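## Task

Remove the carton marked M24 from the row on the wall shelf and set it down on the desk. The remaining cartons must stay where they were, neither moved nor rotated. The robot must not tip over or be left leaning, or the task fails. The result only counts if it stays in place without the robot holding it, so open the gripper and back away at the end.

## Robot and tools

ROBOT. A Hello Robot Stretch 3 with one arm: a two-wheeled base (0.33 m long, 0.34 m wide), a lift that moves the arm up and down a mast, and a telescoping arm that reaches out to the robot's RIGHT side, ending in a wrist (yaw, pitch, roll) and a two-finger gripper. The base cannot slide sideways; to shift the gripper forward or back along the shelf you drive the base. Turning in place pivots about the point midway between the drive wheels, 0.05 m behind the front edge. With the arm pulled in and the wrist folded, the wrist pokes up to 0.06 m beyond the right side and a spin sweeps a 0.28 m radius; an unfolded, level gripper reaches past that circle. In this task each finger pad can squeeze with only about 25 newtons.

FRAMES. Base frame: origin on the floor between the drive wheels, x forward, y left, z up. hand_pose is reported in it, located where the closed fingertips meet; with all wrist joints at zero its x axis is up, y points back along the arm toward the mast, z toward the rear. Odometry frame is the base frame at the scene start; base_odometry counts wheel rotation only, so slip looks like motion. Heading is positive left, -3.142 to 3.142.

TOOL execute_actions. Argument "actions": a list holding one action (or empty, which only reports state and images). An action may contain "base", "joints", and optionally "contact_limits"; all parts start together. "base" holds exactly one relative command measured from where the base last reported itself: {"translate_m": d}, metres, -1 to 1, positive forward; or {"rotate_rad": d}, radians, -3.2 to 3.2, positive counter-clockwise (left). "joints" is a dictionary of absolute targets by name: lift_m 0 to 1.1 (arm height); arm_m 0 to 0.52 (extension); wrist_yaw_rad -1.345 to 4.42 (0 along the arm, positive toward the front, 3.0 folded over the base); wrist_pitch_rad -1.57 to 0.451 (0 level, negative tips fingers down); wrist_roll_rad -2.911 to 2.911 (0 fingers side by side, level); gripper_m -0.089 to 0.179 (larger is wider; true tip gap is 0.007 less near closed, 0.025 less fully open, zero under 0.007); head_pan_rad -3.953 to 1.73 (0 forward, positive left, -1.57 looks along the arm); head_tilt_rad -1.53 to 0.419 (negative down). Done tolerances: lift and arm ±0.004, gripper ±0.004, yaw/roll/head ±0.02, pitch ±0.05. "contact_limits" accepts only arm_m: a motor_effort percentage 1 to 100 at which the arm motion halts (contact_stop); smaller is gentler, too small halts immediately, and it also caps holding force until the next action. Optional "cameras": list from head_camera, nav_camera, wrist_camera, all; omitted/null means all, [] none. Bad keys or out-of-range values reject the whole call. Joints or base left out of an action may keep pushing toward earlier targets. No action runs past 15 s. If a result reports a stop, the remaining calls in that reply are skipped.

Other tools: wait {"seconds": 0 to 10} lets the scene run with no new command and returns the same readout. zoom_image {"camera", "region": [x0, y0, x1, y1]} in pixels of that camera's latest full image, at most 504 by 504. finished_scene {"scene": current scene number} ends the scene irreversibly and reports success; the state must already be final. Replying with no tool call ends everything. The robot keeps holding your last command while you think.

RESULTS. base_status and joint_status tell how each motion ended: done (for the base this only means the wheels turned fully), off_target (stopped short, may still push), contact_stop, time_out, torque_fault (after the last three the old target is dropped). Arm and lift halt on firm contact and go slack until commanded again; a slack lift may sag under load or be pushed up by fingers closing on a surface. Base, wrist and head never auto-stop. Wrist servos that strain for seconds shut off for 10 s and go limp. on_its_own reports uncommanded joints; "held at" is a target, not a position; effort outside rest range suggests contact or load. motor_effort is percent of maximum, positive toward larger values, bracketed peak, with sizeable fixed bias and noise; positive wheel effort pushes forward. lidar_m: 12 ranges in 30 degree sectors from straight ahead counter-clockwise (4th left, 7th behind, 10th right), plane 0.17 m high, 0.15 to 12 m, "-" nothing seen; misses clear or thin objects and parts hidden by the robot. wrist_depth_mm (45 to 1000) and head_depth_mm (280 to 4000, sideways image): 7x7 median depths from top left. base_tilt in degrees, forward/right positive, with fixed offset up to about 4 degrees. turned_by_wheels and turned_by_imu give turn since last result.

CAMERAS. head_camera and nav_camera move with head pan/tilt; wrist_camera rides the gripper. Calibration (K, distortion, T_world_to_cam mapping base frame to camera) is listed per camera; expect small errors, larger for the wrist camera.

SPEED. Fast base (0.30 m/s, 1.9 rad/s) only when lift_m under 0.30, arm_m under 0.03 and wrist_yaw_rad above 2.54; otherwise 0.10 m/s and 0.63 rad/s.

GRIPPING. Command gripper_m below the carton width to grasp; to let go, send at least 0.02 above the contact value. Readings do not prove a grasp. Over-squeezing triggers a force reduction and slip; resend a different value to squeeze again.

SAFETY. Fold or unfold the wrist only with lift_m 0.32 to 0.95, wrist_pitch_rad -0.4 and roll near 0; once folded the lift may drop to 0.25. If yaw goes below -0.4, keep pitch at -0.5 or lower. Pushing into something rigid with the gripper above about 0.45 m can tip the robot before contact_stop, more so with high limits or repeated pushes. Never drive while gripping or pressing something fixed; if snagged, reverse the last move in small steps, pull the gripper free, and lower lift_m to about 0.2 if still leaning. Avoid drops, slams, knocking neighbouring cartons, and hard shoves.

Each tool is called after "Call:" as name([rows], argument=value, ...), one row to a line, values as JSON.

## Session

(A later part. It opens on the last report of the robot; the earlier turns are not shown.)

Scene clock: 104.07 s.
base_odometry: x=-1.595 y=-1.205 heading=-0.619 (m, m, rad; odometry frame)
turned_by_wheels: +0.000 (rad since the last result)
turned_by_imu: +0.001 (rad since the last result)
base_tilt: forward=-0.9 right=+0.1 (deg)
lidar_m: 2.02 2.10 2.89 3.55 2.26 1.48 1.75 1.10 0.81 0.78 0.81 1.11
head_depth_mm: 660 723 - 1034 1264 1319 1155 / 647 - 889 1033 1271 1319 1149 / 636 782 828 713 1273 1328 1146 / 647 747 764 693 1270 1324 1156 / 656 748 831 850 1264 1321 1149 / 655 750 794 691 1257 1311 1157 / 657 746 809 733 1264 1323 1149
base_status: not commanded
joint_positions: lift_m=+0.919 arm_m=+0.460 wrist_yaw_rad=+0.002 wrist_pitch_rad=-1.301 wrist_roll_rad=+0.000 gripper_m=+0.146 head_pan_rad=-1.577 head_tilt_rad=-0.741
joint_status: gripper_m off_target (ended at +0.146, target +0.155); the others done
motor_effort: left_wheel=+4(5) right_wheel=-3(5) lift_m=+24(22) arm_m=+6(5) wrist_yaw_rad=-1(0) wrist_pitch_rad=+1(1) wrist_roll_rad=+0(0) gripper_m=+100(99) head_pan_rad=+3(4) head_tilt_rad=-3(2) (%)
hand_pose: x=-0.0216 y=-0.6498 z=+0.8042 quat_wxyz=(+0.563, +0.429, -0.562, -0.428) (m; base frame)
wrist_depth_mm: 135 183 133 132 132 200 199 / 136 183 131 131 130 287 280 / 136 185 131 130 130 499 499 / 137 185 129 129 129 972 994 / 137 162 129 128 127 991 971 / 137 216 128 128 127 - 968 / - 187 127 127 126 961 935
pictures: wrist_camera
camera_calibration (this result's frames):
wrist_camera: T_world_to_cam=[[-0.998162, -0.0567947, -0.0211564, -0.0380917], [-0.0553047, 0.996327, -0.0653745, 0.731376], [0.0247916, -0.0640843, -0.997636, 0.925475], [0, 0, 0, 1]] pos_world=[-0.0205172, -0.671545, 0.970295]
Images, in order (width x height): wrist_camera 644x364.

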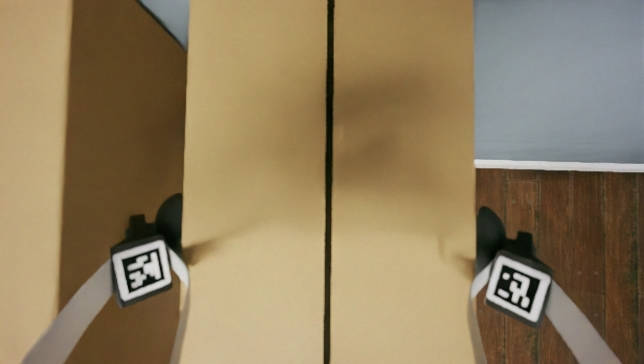

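Call:
execute_actions([
  {"joints": {"gripper_m": 0.156, "lift_m": 0.905}},
], cameras=["wrist_camera"])

Scene clock: 109.30 s.
base_odometry: x=-1.595 y=-1.205 heading=-0.619 (m, m, rad; odometry frame)
turned_by_wheels: +0.000 (rad since the last result)
turned_by_imu: +0.001 (rad since the last result)
base_tilt: forward=-0.9 right=+0.1 (deg)
lidar_m: 2.02 2.10 2.88 3.56 2.26 1.48 1.75 1.11 0.81 0.78 0.81 1.12
head_depth_mm: 661 737 - - 1296 1321 1153 / 648 - 889 1030 1269 1321 1150 / 648 - 832 714 1264 1306 1153 / 660 750 744 693 1261 1317 1153 / 659 751 827 835 1270 1328 1149 / 657 746 795 693 1262 1316 1144 / 656 746 813 733 1268 1310 1151
base_status: not commanded
joint_positions: lift_m=+0.906 arm_m=+0.460 wrist_yaw_rad=+0.002 wrist_pitch_rad=-1.300 wrist_roll_rad=+0.000 gripper_m=+0.156 head_pan_rad=-1.577 head_tilt_rad=-0.741
joint_status: all done
motor_effort: left_wheel=+4(5) right_wheel=-2(2) lift_m=+9(18) arm_m=+6(5) wrist_yaw_rad=-2(1) wrist_pitch_rad=+0(0) wrist_roll_rad=+0(0) gripper_m=-11(30) head_pan_rad=+3(3) head_tilt_rad=-3(3) (%)
hand_pose: x=-0.0216 y=-0.6501 z=+0.7911 quat_wxyz=(+0.563, +0.428, -0.562, -0.428) (m; base frame)
wrist_depth_mm: 135 169 120 120 119 191 200 / 135 172 120 119 119 266 281 / 136 171 118 118 118 432 480 / 135 172 118 117 117 980 985 / 136 153 117 116 116 974 964 / - 179 116 115 115 115 962 / 137 174 115 114 114 966 946
pictures: wrist_camera
camera_calibration (this result's frames):
wrist_camera: T_world_to_cam=[[-0.998162, -0.0568203, -0.021092, -0.0384508], [-0.0553058, 0.996251, -0.0665242, 0.731677], [0.0247929, -0.0652354, -0.997562, 0.911664], [0, 0, 0, 1]] pos_world=[-0.0205169, -0.671646, 0.957305]
Images, in order (width x height): wrist_camera 644x364.

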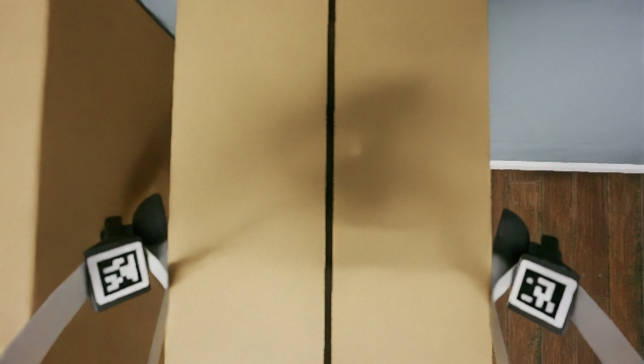

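Call:
execute_actions([
  {"joints": {"gripper_m": 0.106}},
], cameras=[])

Call:
wait(seconds=1.5)

Scene clock: 113.53 s.
base_odometry: x=-1.595 y=-1.205 heading=-0.619 (m, m, rad; odometry frame)
turned_by_wheels: +0.000 (rad since the last result)
turned_by_imu: +0.001 (rad since the last result)
base_tilt: forward=-0.8 right=+0.1 (deg)
lidar_m: 2.02 2.10 2.90 3.56 2.26 1.48 1.75 1.11 0.81 0.78 0.81 1.12
head_depth_mm: 659 738 - - 1295 1318 1150 / 649 - 890 1030 1268 1315 1152 / 649 - 830 719 1277 1320 1152 / 658 749 746 696 1270 1328 1148 / 657 750 830 839 1266 1313 1153 / 659 748 793 694 1269 1317 1150 / 656 747 813 733 1258 1315 1158
base_status: not commanded
joint_positions: lift_m=+0.906 arm_m=+0.460 wrist_yaw_rad=+0.002 wrist_pitch_rad=-1.300 wrist_roll_rad=+0.000 gripper_m=+0.131 head_pan_rad=-1.577 head_tilt_rad=-0.741
joint_status: gripper_m off_target (ended at +0.131, target +0.106)
motor_effort: left_wheel=+4(4) right_wheel=-2(2) lift_m=+10(9) arm_m=+5(6) wrist_yaw_rad=+0(1) wrist_pitch_rad=+0(0) wrist_roll_rad=+0(0) gripper_m=-100(98) head_pan_rad=+4(4) head_tilt_rad=-3(4) (%)
hand_pose: x=-0.0216 y=-0.6501 z=+0.7911 quat_wxyz=(+0.563, +0.428, -0.562, -0.428) (m; base frame)
wrist_depth_mm: 135 171 121 120 120 191 197 / 135 172 119 119 119 264 280 / 136 172 118 118 117 430 489 / 136 173 118 117 117 981 - / 136 152 117 116 116 543 979 / - 180 115 116 115 114 939 / 137 174 115 115 114 953 967
pictures: none
No camera images: the call's "cameras" was empty. Leave "cameras" out to get every camera's image.

Scene clock: 115.03 s.
base_odometry: x=-1.595 y=-1.205 heading=-0.619 (m, m, rad; odometry frame)
turned_by_wheels: +0.000 (rad since the last result)
turned_by_imu: +0.000 (rad since the last result)
base_tilt: forward=-1.0 right=+0.1 (deg)
lidar_m: 2.02 2.10 2.88 3.56 2.26 1.48 1.75 1.11 0.81 0.78 0.81 1.12
head_depth_mm: 659 737 - - 1298 1317 1152 / 649 - 887 1031 1267 1321 1155 / 651 - 833 717 1263 1315 1155 / 660 749 746 694 1271 1317 1146 / 659 748 828 841 1263 1316 1159 / 656 751 796 693 1260 1315 1147 / 657 746 808 729 1263 1324 1159
base_status: not commanded
joint_positions: lift_m=+0.906 arm_m=+0.460 wrist_yaw_rad=+0.002 wrist_pitch_rad=-1.300 wrist_roll_rad=+0.000 gripper_m=+0.107 head_pan_rad=-1.577 head_tilt_rad=-0.741
joint_status: gripper_m off_target (ended at +0.131, target +0.106)
on_its_own: gripper_m moved -0.023 to your old target +0.106
motor_effort: left_wheel=+4(4) right_wheel=-2(2) lift_m=+9(9) arm_m=+6(6) wrist_yaw_rad=+0(1) wrist_pitch_rad=+0(0) wrist_roll_rad=+0(0) gripper_m=-70(98) head_pan_rad=+3(4) head_tilt_rad=-3(4) (%)
hand_pose: x=-0.0216 y=-0.6501 z=+0.7911 quat_wxyz=(+0.563, +0.428, -0.562, -0.428) (m; base frame)
wrist_depth_mm: 135 170 121 120 120 190 197 / 135 171 120 120 120 264 278 / 135 172 120 119 118 433 473 / 136 172 118 118 117 988 - / 136 153 117 117 116 116 - / - 178 116 116 115 115 956 / 136 172 116 116 115 979 918
wait: 1.50 s; at rest by 0.27 s
pictures: head_camera (sideways: a quarter turn clockwise sets it upright), nav_camera (sideways: a quarter turn counterclockwise sets it upright), wrist_camera
camera_calibration (this result's frames):
head_camera: T_world_to_cam=[[0.00821151, 0.708244, -0.70592, 0.944585], [0.999892, -0.0143988, -0.00281509, 0.00381376], [-0.0121582, -0.705821, -0.708286, 0.88244], [0, 0, 0, 1]] pos_world=[-0.000840962, -0.0460965, 1.29183]
nav_camera: T_world_to_cam=[[-0.013339, -0.684151, 0.729219, -0.905248], [-0.99862, -0.027932, -0.0444727, 0.109996], [0.0507946, -0.728805, -0.682834, 0.845329], [0, 0, 0, 1]] pos_world=[0.0548306, -0.000173425, 1.24224]
wrist_camera: T_world_to_cam=[[-0.998161, -0.0568319, -0.0210886, -0.0384613], [-0.0553167, 0.996248, -0.0665594, 0.731712], [0.0247921, -0.0652705, -0.99756, 0.911641], [0, 0, 0, 1]] pos_world=[-0.0205162, -0.671649, 0.957307]
Images, in order (width x height): head_camera 896x504, nav_camera 672x504, wrist_camera 644x364.

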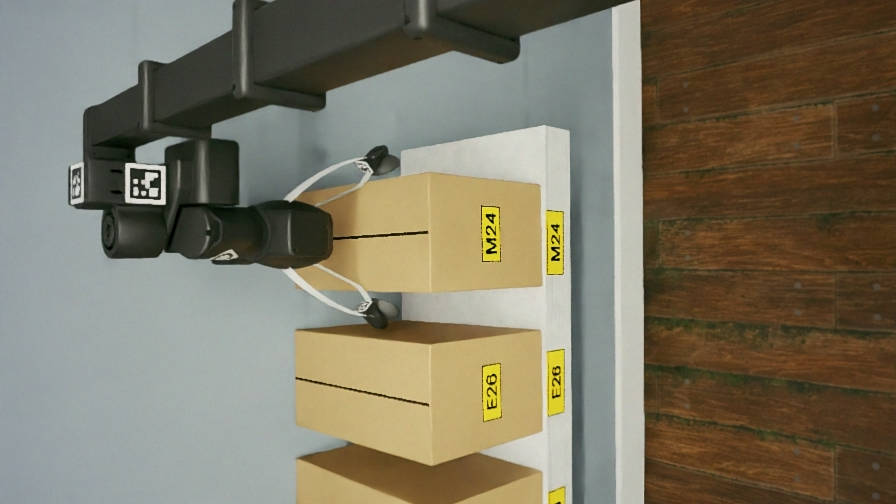

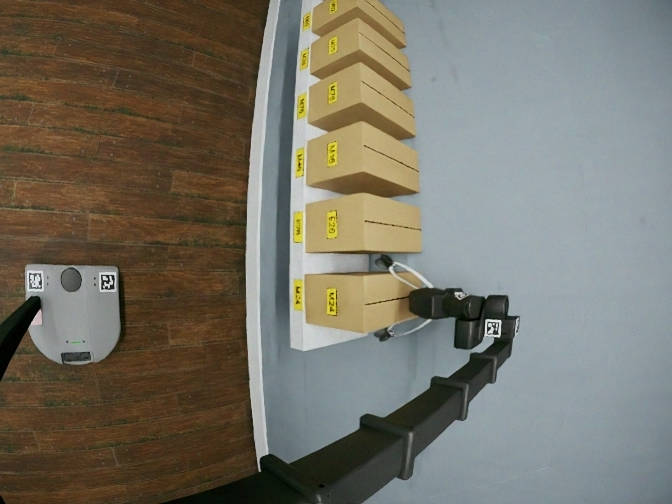

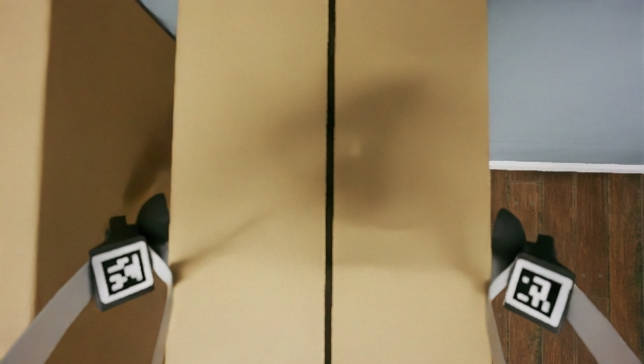

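Grip is now at -70 effort. Lifting.

Call:
execute_actions([
  {"joints": {"lift_m": 0.935}},
], cameras=["head_camera", "wrist_camera"])

Scene clock: 117.87 s.
base_odometry: x=-1.595 y=-1.205 heading=-0.619 (m, m, rad; odometry frame)
turned_by_wheels: +0.000 (rad since the last result)
turned_by_imu: +0.001 (rad since the last result)
base_tilt: forward=-0.7 right=+0.1 (deg)
lidar_m: 2.02 2.10 2.88 3.54 2.26 1.48 1.75 1.11 0.81 0.78 0.81 1.11
head_depth_mm: 659 - - 1057 1279 1315 1155 / 637 776 872 1033 1275 1313 1157 / 638 775 810 716 1270 1321 1154 / 647 748 729 674 1265 1319 1154 / 657 749 832 850 1260 1309 1160 / 658 747 795 694 1264 1319 1150 / 655 744 813 730 1254 1307 1154
base_status: not commanded
joint_positions: lift_m=+0.935 arm_m=+0.460 wrist_yaw_rad=+0.002 wrist_pitch_rad=-1.301 wrist_roll_rad=+0.000 gripper_m=+0.113 head_pan_rad=-1.577 head_tilt_rad=-0.741
joint_status: all done
on_its_own: gripper_m is held at +0.112, not at your +0.106, by its stall guard, which is not easing now
motor_effort: left_wheel=+3(4) right_wheel=-2(2) lift_m=+29(34) arm_m=+5(5) wrist_yaw_rad=-1(1) wrist_pitch_rad=+1(2) wrist_roll_rad=+0(0) gripper_m=-53(61) head_pan_rad=+3(4) head_tilt_rad=-4(3) (%)
hand_pose: x=-0.0216 y=-0.6499 z=+0.8199 quat_wxyz=(+0.563, +0.429, -0.562, -0.428) (m; base frame)
wrist_depth_mm: 150 182 124 123 123 192 199 / 147 184 123 123 122 269 281 / 147 173 122 122 121 439 487 / 146 173 121 121 120 991 - / 145 153 121 120 120 559 984 / 145 201 121 120 119 119 996 / 145 175 120 119 119 991 971
pictures: head_camera (sideways: a quarter turn clockwise sets it upright), wrist_camera
camera_calibration (this result's frames):
head_camera: T_world_to_cam=[[0.00821167, 0.708244, -0.70592, 0.944585], [0.999892, -0.014399, -0.00281509, 0.00381376], [-0.0121583, -0.705821, -0.708286, 0.88244], [0, 0, 0, 1]] pos_world=[-0.000840973, -0.0460965, 1.29183]
wrist_camera: T_world_to_cam=[[-0.99815, -0.0570222, -0.0210757, -0.0379787], [-0.0555279, 0.996291, -0.0657393, 0.732771], [0.0247461, -0.0644474, -0.997614, 0.940875], [0, 0, 0, 1]] pos_world=[-0.0205022, -0.671582, 0.986002]
Images, in order (width x height): head_camera 896x504, wrist_camera 644x364.

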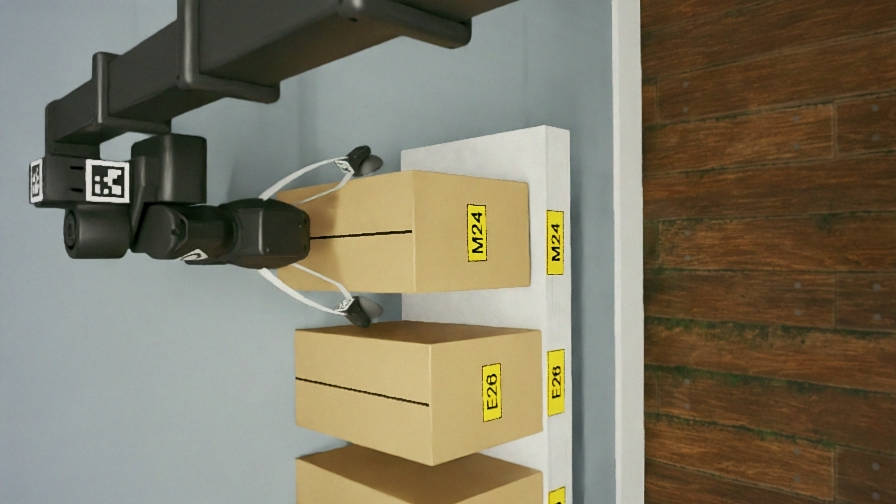

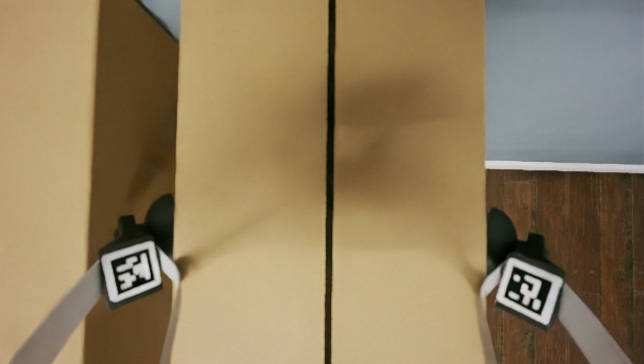

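Call:
execute_actions([
  {"joints": {"arm_m": 0.10, "lift_m": 0.945}},
], cameras=["head_camera", "wrist_camera"])

Scene clock: 124.20 s.
base_odometry: x=-1.595 y=-1.205 heading=-0.619 (m, m, rad; odometry frame)
turned_by_wheels: +0.000 (rad since the last result)
turned_by_imu: +0.002 (rad since the last result)
base_tilt: forward=-0.9 right=+0.1 (deg)
lidar_m: 2.02 2.10 2.89 3.58 2.26 1.48 1.75 1.10 0.81 0.78 0.81 1.11
head_depth_mm: 657 748 - - 1360 1317 1155 / 659 746 - - 1349 1266 1118 / 660 751 829 - - 419 402 / 658 749 850 926 507 426 398 / 658 751 831 852 797 1247 1121 / 660 748 794 692 1262 1319 1155 / 657 748 814 731 1259 1311 1157
base_status: not commanded
joint_positions: lift_m=+0.945 arm_m=+0.100 wrist_yaw_rad=+0.002 wrist_pitch_rad=-1.301 wrist_roll_rad=+0.000 gripper_m=+0.113 head_pan_rad=-1.577 head_tilt_rad=-0.741
joint_status: all done
on_its_own: gripper_m is held at +0.112, not at your +0.106, by its stall guard, which is not easing now
motor_effort: left_wheel=+3(3) right_wheel=-2(2) lift_m=+29(34) arm_m=-3(2) wrist_yaw_rad=-1(2) wrist_pitch_rad=+1(1) wrist_roll_rad=+0(0) gripper_m=-54(54) head_pan_rad=+3(3) head_tilt_rad=-4(3) (%)
hand_pose: x=-0.0216 y=-0.2902 z=+0.8298 quat_wxyz=(+0.563, +0.429, -0.562, -0.428) (m; base frame)
wrist_depth_mm: 950 954 124 123 123 823 865 / - - 123 123 122 - - / - - 122 122 122 - - / - - 121 121 121 - 986 / - 992 121 121 120 567 - / - - 120 120 119 119 987 / - - 120 119 119 974 -
pictures: head_camera (sideways: a quarter turn clockwise sets it upright), wrist_camera
camera_calibration (this result's frames):
head_camera: T_world_to_cam=[[0.00810369, 0.708245, -0.70592, 0.944585], [0.999895, -0.0142466, -0.00281509, 0.00381374], [-0.0120507, -0.705823, -0.708286, 0.882439], [0, 0, 0, 1]] pos_world=[-0.000833945, -0.0460975, 1.29183]
wrist_camera: T_world_to_cam=[[-0.99815, -0.0570023, -0.0211268, -0.017211], [-0.0555275, 0.996351, -0.0648216, 0.374334], [0.0247447, -0.0635286, -0.997673, 0.974311], [0, 0, 0, 1]] pos_world=[-0.0205024, -0.312052, 0.995945]
Images, in order (width x height): head_camera 896x504, wrist_camera 644x364.

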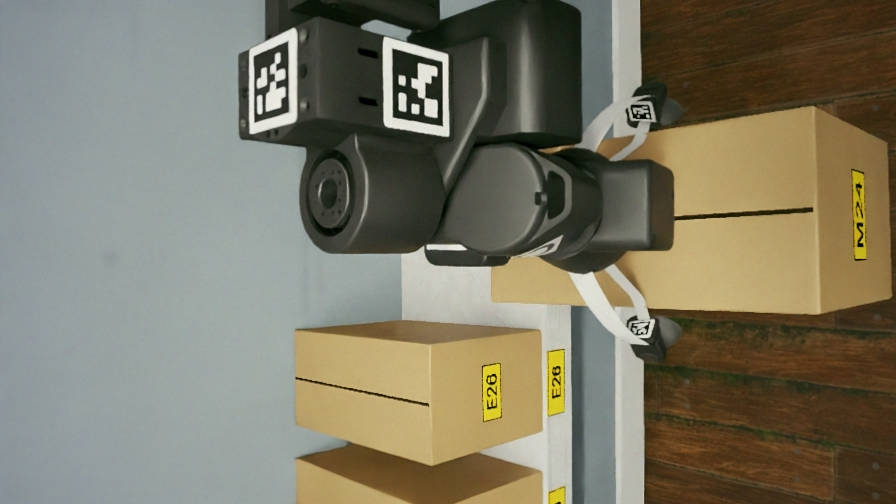

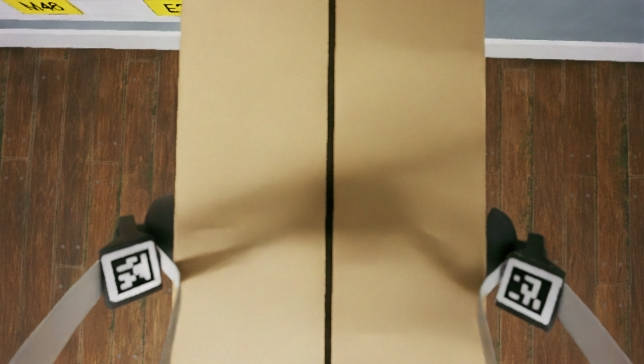

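Call:
execute_actions([
  {"base": {"rotate_rad": 1.571}, "joints": {"arm_m": 0.07, "head_pan_rad": 0.0, "head_tilt_rad": -0.25}},
])

Scene clock: 129.73 s.
base_odometry: x=-1.595 y=-1.205 heading=+0.952 (m, m, rad; odometry frame)
turned_by_wheels: +1.571 (rad since the last result)
turned_by_imu: +1.570 (rad since the last result)
base_tilt: forward=-0.8 right=+0.0 (deg)
lidar_m: 3.61 2.26 1.48 1.75 1.10 0.81 0.78 0.81 1.12 2.02 2.11 2.90
head_depth_mm: 3499 3664 3830 - 2701 1958 1537 / 3486 3627 3842 - 2763 1989 1535 / 3463 3629 3772 - 2713 1973 1533 / 3448 3702 3733 - 2740 1979 1544 / 3450 3661 3815 - 2746 1986 1535 / 3409 3588 3864 - 2746 1990 1553 / 3472 3616 3900 - 2773 1982 1553
base_status: done
joint_positions: lift_m=+0.945 arm_m=+0.070 wrist_yaw_rad=+0.002 wrist_pitch_rad=-1.301 wrist_roll_rad=+0.000 gripper_m=+0.113 head_pan_rad=-0.007 head_tilt_rad=-0.261
joint_status: all done
on_its_own: gripper_m is held at +0.112, not at your +0.106, by its stall guard, which is not easing now
motor_effort: left_wheel=-4(9) right_wheel=+3(7) lift_m=+29(29) arm_m=-4(5) wrist_yaw_rad=-2(1) wrist_pitch_rad=+1(1) wrist_roll_rad=+0(0) gripper_m=-53(52) head_pan_rad=+3(46) head_tilt_rad=+5(28) (%)
hand_pose: x=-0.0216 y=-0.2602 z=+0.8298 quat_wxyz=(+0.563, +0.429, -0.562, -0.428) (m; base frame)
wrist_depth_mm: - - 124 123 123 - 931 / - - 122 122 122 - 949 / - - 122 122 121 - 903 / - - 121 121 121 - 882 / - - 121 120 120 555 927 / - - 120 120 119 120 842 / 992 989 120 119 119 970 823
pictures: head_camera (sideways: a quarter turn clockwise sets it upright), nav_camera (sideways: a quarter turn counterclockwise sets it upright), wrist_camera
camera_calibration (this result's frames):
head_camera: T_world_to_cam=[[-0.301661, 0.00596008, -0.953397, 1.26919], [0.0156285, 0.999877, 0.00130569, 0.00445347], [0.953287, -0.0145063, -0.301717, 0.347565], [0, 0, 0, 1]] pos_world=[0.0514662, -0.00697553, 1.3149]
nav_camera: T_world_to_cam=[[0.269518, -0.0110103, 0.962932, -1.21178], [0.0437702, -0.998761, -0.0236709, 0.0765772], [0.962, 0.0485275, -0.268702, 0.30092], [0, 0, 0, 1]] pos_world=[0.0337602, 0.0485374, 1.24954]
wrist_camera: T_world_to_cam=[[-0.99815, -0.0570177, -0.0211232, -0.0155077], [-0.0555435, 0.996351, -0.064807, 0.344428], [0.0247413, -0.0635138, -0.997674, 0.976221], [0, 0, 0, 1]] pos_world=[-0.0205013, -0.282052, 0.995944]
Images, in order (width x height): head_camera 896x504, nav_camera 672x504, wrist_camera 644x364.

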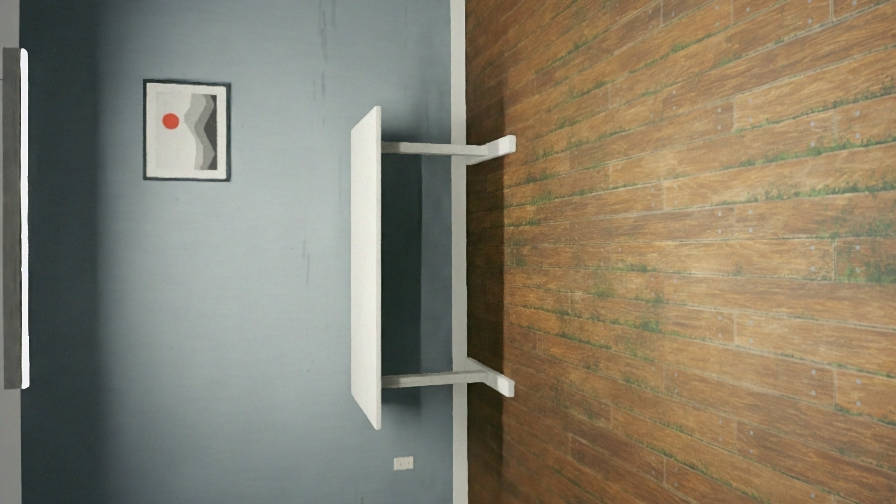

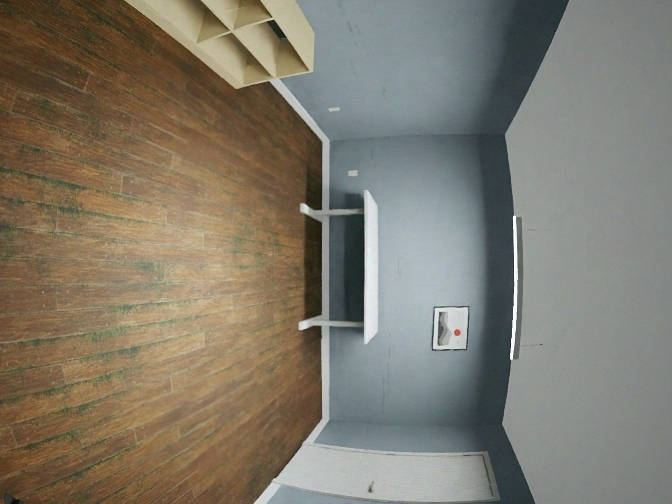

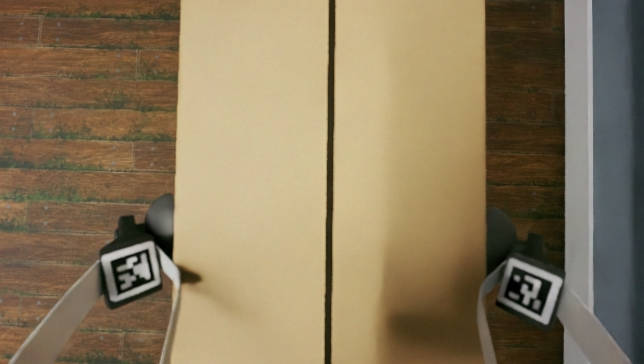

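Call:
execute_actions([
  {"base": {"translate_m": 1.0}, "joints": {"lift_m": 1.06, "head_tilt_rad": -0.45}},
], cameras=[])

Call:
execute_actions([
  {"base": {"translate_m": 1.0}},
], cameras=["head_camera", "wrist_camera"])

Scene clock: 144.40 s.
base_odometry: x=-1.015 y=-0.391 heading=+0.952 (m, m, rad; odometry frame)
turned_by_wheels: +0.000 (rad since the last result)
turned_by_imu: +0.003 (rad since the last result)
base_tilt: forward=-0.9 right=+0.1 (deg)
lidar_m: 2.55 2.45 1.57 1.36 1.41 1.85 1.78 1.86 2.11 2.03 2.10 2.88
head_depth_mm: 2520 2744 3008 2779 2054 1607 1327 / 2504 2739 2601 2686 2058 1611 1331 / 2512 2754 3007 2770 2047 1613 1332 / 2524 2761 2962 2805 2064 1608 1336 / 2531 2761 2948 2796 2058 1608 1343 / 2539 2698 2648 2694 2048 1618 1334 / 2529 2740 2947 2833 2053 1627 1335
base_status: done
joint_positions: lift_m=+1.060 arm_m=+0.070 wrist_yaw_rad=+0.002 wrist_pitch_rad=-1.301 wrist_roll_rad=+0.000 gripper_m=+0.113 head_pan_rad=-0.007 head_tilt_rad=-0.444
joint_status: all done
on_its_own: gripper_m is held at +0.112, not at your +0.106, by its stall guard, which is not easing now
motor_effort: left_wheel=-4(5) right_wheel=+3(7) lift_m=+29(32) arm_m=-3(4) wrist_yaw_rad=+0(2) wrist_pitch_rad=+1(1) wrist_roll_rad=+0(0) gripper_m=-53(53) head_pan_rad=+3(3) head_tilt_rad=-2(16) (%)
hand_pose: x=-0.0216 y=-0.2602 z=+0.9448 quat_wxyz=(+0.563, +0.429, -0.562, -0.428) (m; base frame)
wrist_depth_mm: - - 124 123 123 - - / - - 123 122 122 - - / - - 123 122 121 - - / - - 122 121 120 - - / - - 121 120 120 - - / - - 120 120 119 119 - / - - 120 119 119 - -
pictures: none
No camera images: the call's "cameras" was empty. Leave "cameras" out to get every camera's image.

Scene clock: 155.47 s.
base_odometry: x=-0.434 y=+0.424 heading=+0.952 (m, m, rad; odometry frame)
turned_by_wheels: +0.000 (rad since the last result)
turned_by_imu: +0.002 (rad since the last result)
base_tilt: forward=-0.9 right=+0.0 (deg)
lidar_m: 1.99 1.66 1.79 1.36 1.80 1.93 2.78 2.87 2.10 2.04 2.10 1.59
head_depth_mm: 1665 1823 1885 1479 1853 1611 1326 / 1679 1810 1901 1495 2053 1616 1329 / 1673 1821 1911 1488 2057 1609 1339 / 1675 1806 1906 1488 2052 1616 1325 / 1662 1814 1898 1490 2045 1627 1332 / 1670 1799 1892 1498 2055 1632 1334 / 1664 1823 1880 1489 1905 1617 1324
base_status: done
joint_positions: lift_m=+1.060 arm_m=+0.070 wrist_yaw_rad=+0.002 wrist_pitch_rad=-1.301 wrist_roll_rad=+0.000 gripper_m=+0.113 head_pan_rad=-0.007 head_tilt_rad=-0.445
joint_status: not commanded
on_its_own: gripper_m is held at +0.112, not at your +0.106, by its stall guard, which is not easing now
motor_effort: left_wheel=-4(5) right_wheel=+3(7) lift_m=+29(29) arm_m=-3(3) wrist_yaw_rad=-1(0) wrist_pitch_rad=+1(1) wrist_roll_rad=+0(0) gripper_m=-53(53) head_pan_rad=+3(4) head_tilt_rad=-3(2) (%)
hand_pose: x=-0.0216 y=-0.2602 z=+0.9448 quat_wxyz=(+0.563, +0.429, -0.562, -0.428) (m; base frame)
wrist_depth_mm: - - 124 123 123 - - / - - 123 123 122 - - / - - 122 122 121 - - / - - 122 121 121 - - / - - 121 120 120 - - / - - 120 120 119 119 - / - - 119 119 119 - -
pictures: head_camera (sideways: a quarter turn clockwise sets it upright), wrist_camera
camera_calibration (this result's frames):
head_camera: T_world_to_cam=[[-0.470962, 0.00711977, -0.882125, 1.17722], [0.0156556, 0.999877, -0.000288273, 0.00652859], [0.882015, -0.013946, -0.471016, 0.568315], [0, 0, 0, 1]] pos_world=[0.0530589, -0.00698359, 1.30614]
wrist_camera: T_world_to_cam=[[-0.99815, -0.0570174, -0.0211233, -0.0130778], [-0.0555431, 0.996351, -0.0648069, 0.351875], [0.0247414, -0.0635137, -0.997674, 1.09096], [0, 0, 0, 1]] pos_world=[-0.0205013, -0.282046, 1.11095]
Images, in order (width x height): head_camera 896x504, wrist_camera 644x364.

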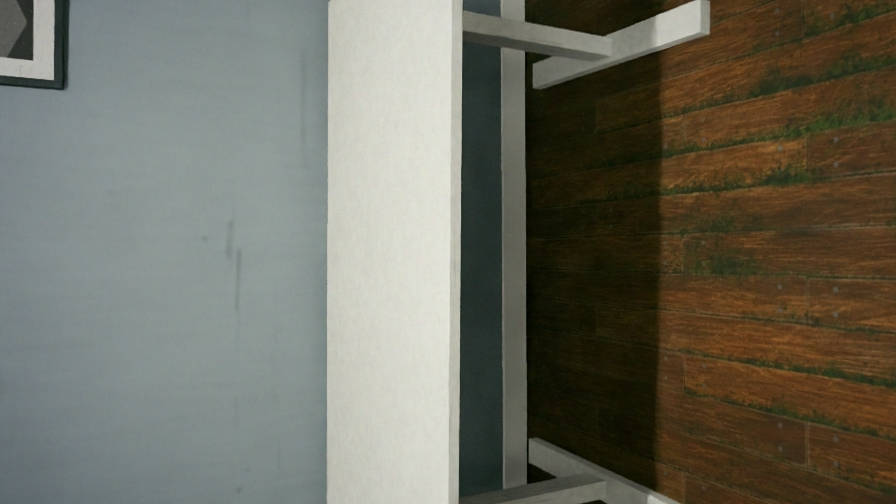

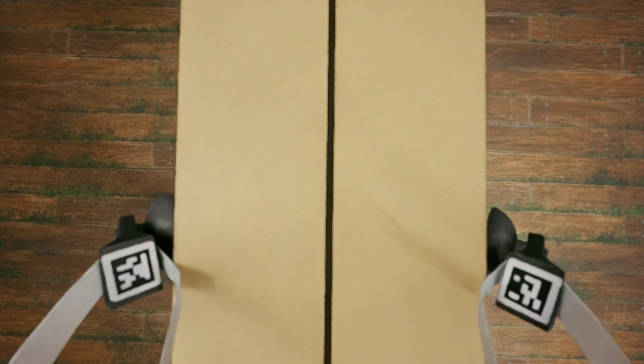

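Call:
execute_actions([
  {"base": {"translate_m": 0.74}, "joints": {"head_tilt_rad": -0.8}},
], cameras=["head_camera"])

Scene clock: 167.73 s.
base_odometry: x=-0.005 y=+1.026 heading=+0.951 (m, m, rad; odometry frame)
turned_by_wheels: +0.000 (rad since the last result)
turned_by_imu: +0.003 (rad since the last result)
base_tilt: forward=-0.9 right=+0.1 (deg)
lidar_m: 1.25 1.01 1.79 1.73 1.80 2.03 3.53 2.89 2.12 2.03 1.76 0.94
head_depth_mm: 1085 1173 934 770 1392 1288 1139 / 1087 1175 940 767 1393 1290 1140 / 1083 1171 937 768 1396 1293 1136 / 1081 1175 932 769 1399 1284 1137 / 1086 1172 935 771 1389 1294 1135 / 1083 1171 936 769 1390 1293 1135 / 1084 1170 934 769 1391 1284 1136
base_status: done
joint_positions: lift_m=+1.060 arm_m=+0.070 wrist_yaw_rad=+0.002 wrist_pitch_rad=-1.301 wrist_roll_rad=+0.000 gripper_m=+0.113 head_pan_rad=-0.007 head_tilt_rad=-0.790
joint_status: all done
on_its_own: gripper_m is held at +0.112, not at your +0.106, by its stall guard, which is not easing now
motor_effort: left_wheel=-4(6) right_wheel=+3(7) lift_m=+29(29) arm_m=-3(3) wrist_yaw_rad=-1(1) wrist_pitch_rad=+1(1) wrist_roll_rad=+0(0) gripper_m=-54(53) head_pan_rad=+3(4) head_tilt_rad=-4(23) (%)
hand_pose: x=-0.0216 y=-0.2602 z=+0.9448 quat_wxyz=(+0.563, +0.429, -0.562, -0.428) (m; base frame)
wrist_depth_mm: - - 123 123 123 - - / - - 123 123 122 - - / - - 123 122 122 - - / - - 121 121 121 - - / - - 121 121 120 - - / - - 120 120 120 119 - / - - 120 120 119 - -
pictures: head_camera (sideways: a quarter turn clockwise sets it upright)
camera_calibration (this result's frames):
head_camera: T_world_to_cam=[[-0.741838, 0.00892796, -0.67052, 0.903029], [0.0149376, 0.999883, -0.003213, 0.0103399], [0.670413, -0.0123995, -0.741885, 0.921973], [0, 0, 0, 1]] pos_world=[0.0516445, -0.00696885, 1.28953]
Images, in order (width x height): head_camera 896x504.

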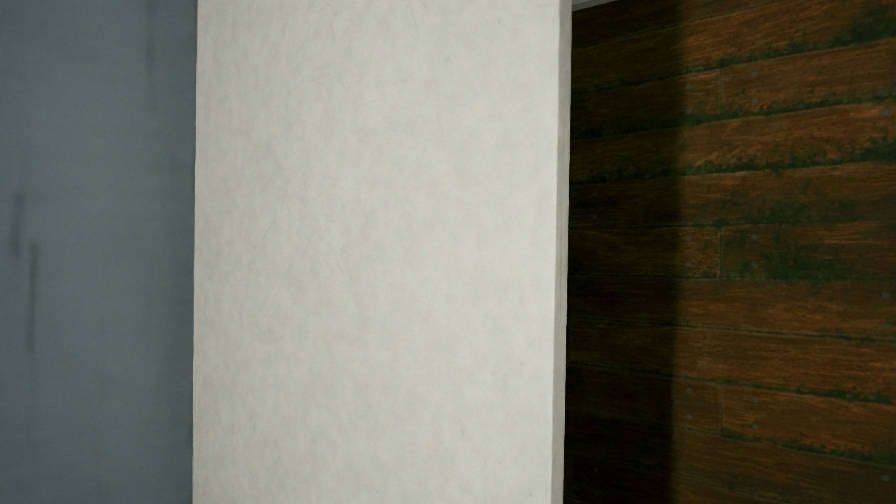

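Call:
execute_actions([
  {"base": {"rotate_rad": 1.571}, "joints": {"head_pan_rad": -1.57, "head_tilt_rad": -0.8}},
], cameras=[])

Call:
execute_actions([
  {"joints": {"arm_m": 0.45, "lift_m": 1.03}},
], cameras=["head_camera", "wrist_camera"])

Scene clock: 173.93 s.
base_odometry: x=-0.005 y=+1.026 heading=+2.522 (m, m, rad; odometry frame)
turned_by_wheels: +1.571 (rad since the last result)
turned_by_imu: +1.570 (rad since the last result)
base_tilt: forward=-0.9 right=+0.1 (deg)
lidar_m: 1.73 1.63 2.03 3.53 2.86 2.11 2.03 1.75 0.94 1.25 1.01 1.79
head_depth_mm: - - - 770 1399 1281 1135 / - - - 767 341 300 411 / - - - - 334 301 375 / 1089 1176 930 - 342 300 373 / 1090 1187 932 770 368 313 1099 / 1093 1179 936 769 1424 1286 1136 / 1097 1185 935 770 1419 1279 1137
base_status: done
joint_positions: lift_m=+1.060 arm_m=+0.070 wrist_yaw_rad=+0.002 wrist_pitch_rad=-1.301 wrist_roll_rad=+0.000 gripper_m=+0.113 head_pan_rad=-1.563 head_tilt_rad=-0.790
joint_status: all done
on_its_own: gripper_m is held at +0.112, not at your +0.106, by its stall guard, which is not easing now
motor_effort: left_wheel=-4(10) right_wheel=+3(7) lift_m=+29(29) arm_m=-3(4) wrist_yaw_rad=-1(1) wrist_pitch_rad=+1(1) wrist_roll_rad=+0(0) gripper_m=-53(53) head_pan_rad=-5(45) head_tilt_rad=-4(4) (%)
hand_pose: x=-0.0216 y=-0.2602 z=+0.9448 quat_wxyz=(+0.563, +0.429, -0.562, -0.428) (m; base frame)
wrist_depth_mm: 407 402 123 123 123 405 401 / - - 123 123 122 403 398 / - - 122 121 121 - - / - - 121 121 121 - - / - - 121 121 120 - - / - - 120 120 119 119 - / - - 120 119 119 - -
pictures: none
No camera images: the call's "cameras" was empty. Leave "cameras" out to get every camera's image.

Scene clock: 177.93 s.
base_odometry: x=-0.005 y=+1.026 heading=+2.522 (m, m, rad; odometry frame)
turned_by_wheels: +0.000 (rad since the last result)
turned_by_imu: +0.001 (rad since the last result)
base_tilt: forward=-0.8 right=+0.2 (deg)
lidar_m: 1.73 1.63 2.04 3.52 2.86 2.11 2.03 1.76 0.94 1.25 1.01 1.79
head_depth_mm: 1108 1173 936 770 1400 1288 1134 / 1109 1176 934 770 1397 1285 1136 / 1110 715 596 729 1386 1288 1136 / 1082 663 590 718 1390 1292 1142 / 1092 1183 935 771 1398 1289 1141 / 1095 1183 932 769 1421 1285 1140 / 1091 1176 934 770 1408 1289 1135
base_status: not commanded
joint_positions: lift_m=+1.030 arm_m=+0.450 wrist_yaw_rad=+0.002 wrist_pitch_rad=-1.302 wrist_roll_rad=+0.000 gripper_m=+0.113 head_pan_rad=-1.563 head_tilt_rad=-0.790
joint_status: all done
on_its_own: gripper_m is held at +0.112, not at your +0.106, by its stall guard, which is not easing now
motor_effort: left_wheel=-4(4) right_wheel=+4(3) lift_m=+15(27) arm_m=+6(8) wrist_yaw_rad=-1(1) wrist_pitch_rad=+1(1) wrist_roll_rad=+0(0) gripper_m=-53(53) head_pan_rad=-5(5) head_tilt_rad=-4(4) (%)
hand_pose: x=-0.0216 y=-0.6396 z=+0.9157 quat_wxyz=(+0.563, +0.429, -0.562, -0.428) (m; base frame)
wrist_depth_mm: 372 378 123 123 122 367 370 / 372 373 122 121 121 363 362 / 369 373 122 121 122 361 356 / 370 365 122 122 120 357 354 / 363 357 120 121 120 239 355 / 362 364 120 120 119 119 353 / 364 364 120 120 118 350 353
pictures: head_camera (sideways: a quarter turn clockwise sets it upright), wrist_camera
camera_calibration (this result's frames):
head_camera: T_world_to_cam=[[-0.00179213, 0.742099, -0.670288, 0.898213], [0.999995, -0.000489425, -0.00321552, 0.00433426], [-0.00271429, -0.67029, -0.742094, 0.926351], [0, 0, 0, 1]] pos_world=[-0.000210137, -0.0456366, 1.28951]
wrist_camera: T_world_to_cam=[[-0.998149, -0.0570212, -0.0211301, -0.0353205], [-0.0555515, 0.996363, -0.0646087, 0.727796], [0.0247373, -0.0633154, -0.997687, 1.03794], [0, 0, 0, 1]] pos_world=[-0.0205008, -0.661445, 1.08181]
Images, in order (width x height): head_camera 896x504, wrist_camera 644x364.

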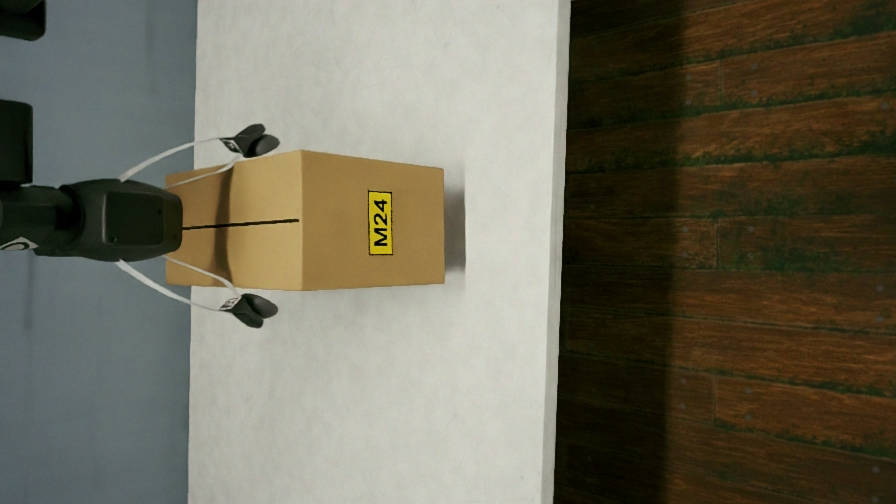

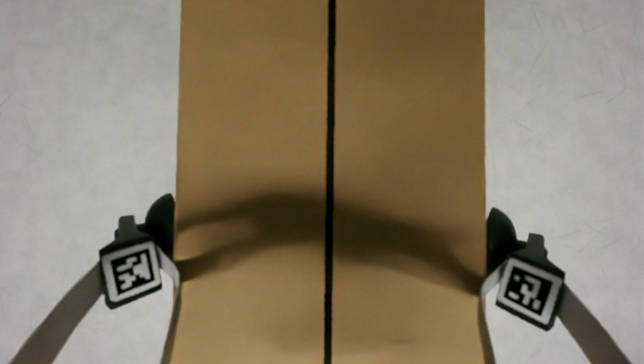

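Call:
execute_actions([
  {"joints": {"lift_m": 0.985}},
], cameras=["head_camera"])

Scene clock: 182.03 s.
base_odometry: x=-0.005 y=+1.026 heading=+2.522 (m, m, rad; odometry frame)
turned_by_wheels: +0.000 (rad since the last result)
turned_by_imu: +0.001 (rad since the last result)
base_tilt: forward=-0.9 right=+0.2 (deg)
lidar_m: 1.73 1.63 2.03 3.54 2.85 2.11 2.03 1.76 0.94 1.25 1.01 1.79
head_depth_mm: - 1143 931 768 1385 1281 1135 / 1109 1176 933 772 1400 1291 1144 / - 1171 636 716 1385 1294 1140 / 1092 752 623 699 1388 1294 1136 / 1097 1174 920 770 1390 1288 1136 / 1103 1186 934 769 1419 1285 1140 / 1096 1190 933 769 1417 1288 1132
base_status: not commanded
joint_positions: lift_m=+0.985 arm_m=+0.450 wrist_yaw_rad=+0.002 wrist_pitch_rad=-1.302 wrist_roll_rad=+0.000 gripper_m=+0.113 head_pan_rad=-1.563 head_tilt_rad=-0.790
joint_status: all done
on_its_own: gripper_m is held at +0.112, not at your +0.106, by its stall guard, which is not easing now
motor_effort: left_wheel=-4(4) right_wheel=+3(3) lift_m=+15(12) arm_m=+5(6) wrist_yaw_rad=-1(1) wrist_pitch_rad=+1(1) wrist_roll_rad=+0(0) gripper_m=-53(53) head_pan_rad=-4(4) head_tilt_rad=-4(4) (%)
hand_pose: x=-0.0216 y=-0.6396 z=+0.8707 quat_wxyz=(+0.563, +0.429, -0.562, -0.428) (m; base frame)
wrist_depth_mm: 327 328 123 123 122 322 319 / 324 326 123 122 122 318 318 / 322 323 122 121 121 319 323 / 322 319 121 121 120 315 317 / 318 314 121 120 120 217 310 / 317 315 121 120 119 119 310 / 313 313 120 119 119 303 307
pictures: head_camera (sideways: a quarter turn clockwise sets it upright)
camera_calibration (this result's frames):
head_camera: T_world_to_cam=[[-0.00179222, 0.742099, -0.670288, 0.898213], [0.999995, -0.000489306, -0.00321552, 0.00433426], [-0.00271421, -0.67029, -0.742094, 0.926351], [0, 0, 0, 1]] pos_world=[-0.000210132, -0.0456366, 1.28951]
Images, in order (width x height): head_camera 896x504.

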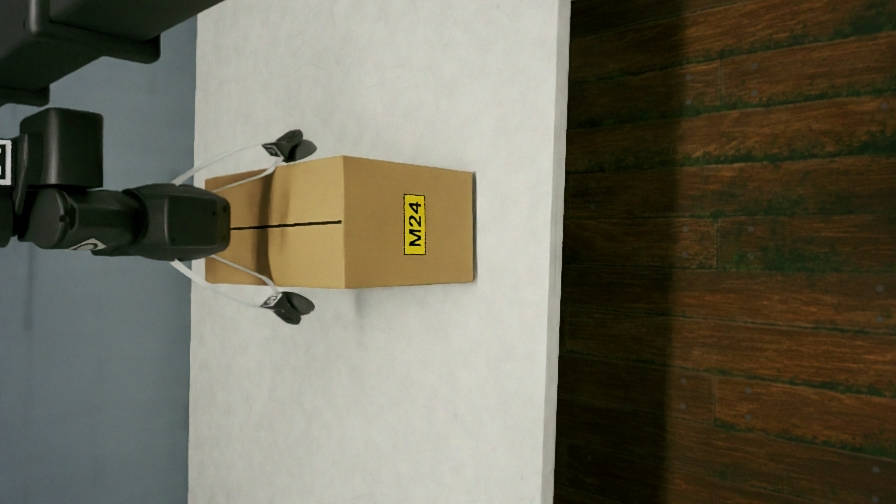

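Call:
execute_actions([
  {"joints": {"lift_m": 0.973}},
], cameras=["head_camera"])

Scene clock: 186.03 s.
base_odometry: x=-0.005 y=+1.026 heading=+2.522 (m, m, rad; odometry frame)
turned_by_wheels: +0.000 (rad since the last result)
turned_by_imu: +0.001 (rad since the last result)
base_tilt: forward=-0.8 right=+0.2 (deg)
lidar_m: 1.73 1.63 2.04 3.52 2.87 2.11 2.03 1.76 0.94 1.25 1.01 1.79
head_depth_mm: - 1104 936 771 1388 1283 1134 / 1106 1169 934 770 1393 1285 1135 / - 1159 638 717 1390 1294 1139 / 1094 1163 633 696 1396 1282 1143 / 1092 1182 917 769 1386 1293 1136 / 1092 1181 932 772 1427 1287 1137 / 1096 1181 934 767 1422 1276 1140
base_status: not commanded
joint_positions: lift_m=+0.973 arm_m=+0.450 wrist_yaw_rad=+0.002 wrist_pitch_rad=-1.302 wrist_roll_rad=+0.000 gripper_m=+0.113 head_pan_rad=-1.563 head_tilt_rad=-0.790
joint_status: all done
on_its_own: gripper_m is held at +0.112, not at your +0.106, by its stall guard, which is not easing now
motor_effort: left_wheel=-4(4) right_wheel=+3(4) lift_m=+15(14) arm_m=+6(6) wrist_yaw_rad=-1(1) wrist_pitch_rad=+1(1) wrist_roll_rad=+0(0) gripper_m=-53(54) head_pan_rad=-5(5) head_tilt_rad=-3(4) (%)
hand_pose: x=-0.0216 y=-0.6396 z=+0.8587 quat_wxyz=(+0.563, +0.429, -0.562, -0.428) (m; base frame)
wrist_depth_mm: 318 312 123 123 123 307 309 / 313 313 123 123 122 308 306 / 310 308 122 122 121 300 308 / 308 306 122 121 121 305 303 / 304 307 121 121 120 210 299 / 306 305 121 120 120 119 299 / 301 299 120 119 119 300 295
pictures: head_camera (sideways: a quarter turn clockwise sets it upright)
camera_calibration (this result's frames):
head_camera: T_world_to_cam=[[-0.00179213, 0.742099, -0.670288, 0.898213], [0.999995, -0.000489425, -0.00321552, 0.00433426], [-0.00271429, -0.67029, -0.742094, 0.926351], [0, 0, 0, 1]] pos_world=[-0.000210137, -0.0456366, 1.28951]
Images, in order (width x height): head_camera 896x504.

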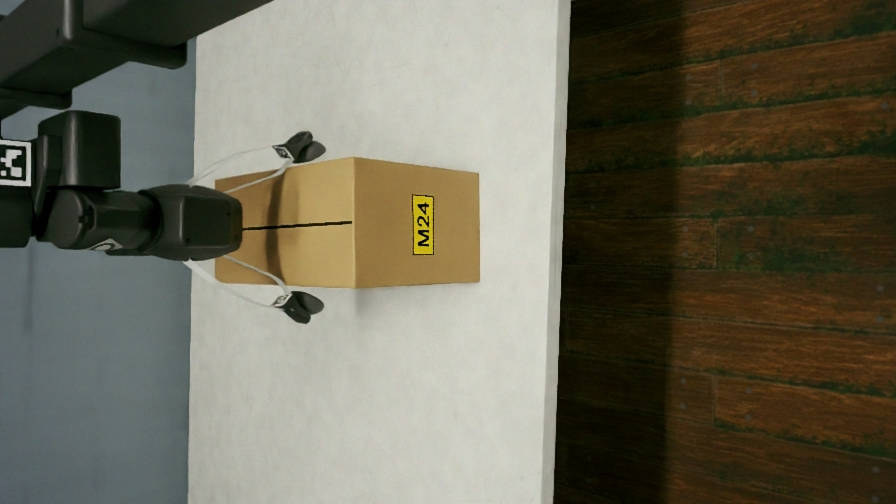

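Call:
execute_actions([
  {"joints": {"lift_m": 0.968}},
], cameras=[])

Scene clock: 188.23 s.
base_odometry: x=-0.005 y=+1.026 heading=+2.522 (m, m, rad; odometry frame)
turned_by_wheels: +0.000 (rad since the last result)
turned_by_imu: +0.000 (rad since the last result)
base_tilt: forward=-0.8 right=+0.1 (deg)
lidar_m: 1.73 1.63 2.03 3.53 2.87 2.12 2.03 1.75 0.94 1.25 1.01 1.78
head_depth_mm: - 1108 938 770 1400 1281 1136 / 1120 1165 940 771 1385 1290 1136 / - 1167 639 717 1389 1292 1142 / 1094 1164 638 697 1396 1286 1142 / 1094 1185 922 767 1398 1285 1138 / 1097 1181 937 770 1424 1286 1131 / 1101 1181 933 770 1413 1290 1144
base_status: not commanded
joint_positions: lift_m=+0.970 arm_m=+0.450 wrist_yaw_rad=+0.002 wrist_pitch_rad=-1.302 wrist_roll_rad=+0.000 gripper_m=+0.113 head_pan_rad=-1.563 head_tilt_rad=-0.790
joint_status: lift_m contact_stop (moved -0.003 of -0.005)
on_its_own: gripper_m is held at +0.112, not at your +0.106, by its stall guard, which is not easing now; lift_m is slack since a contact_stop, until your next command for it
motor_effort: left_wheel=-5(5) right_wheel=+4(4) lift_m=+21(23) arm_m=+6(5) wrist_yaw_rad=-1(1) wrist_pitch_rad=+1(2) wrist_roll_rad=+0(0) gripper_m=-53(53) head_pan_rad=-5(4) head_tilt_rad=-4(5) (%)
hand_pose: x=-0.0216 y=-0.6396 z=+0.8556 quat_wxyz=(+0.563, +0.429, -0.562, -0.428) (m; base frame)
wrist_depth_mm: 314 314 125 124 123 307 309 / 313 314 123 123 123 303 306 / 311 310 123 122 122 303 300 / 305 306 122 122 121 301 302 / 306 303 121 120 120 120 299 / 307 301 120 119 119 119 299 / 299 299 120 119 119 292 297
pictures: none
No camera images: the call's "cameras" was empty. Leave "cameras" out to get every camera's image.


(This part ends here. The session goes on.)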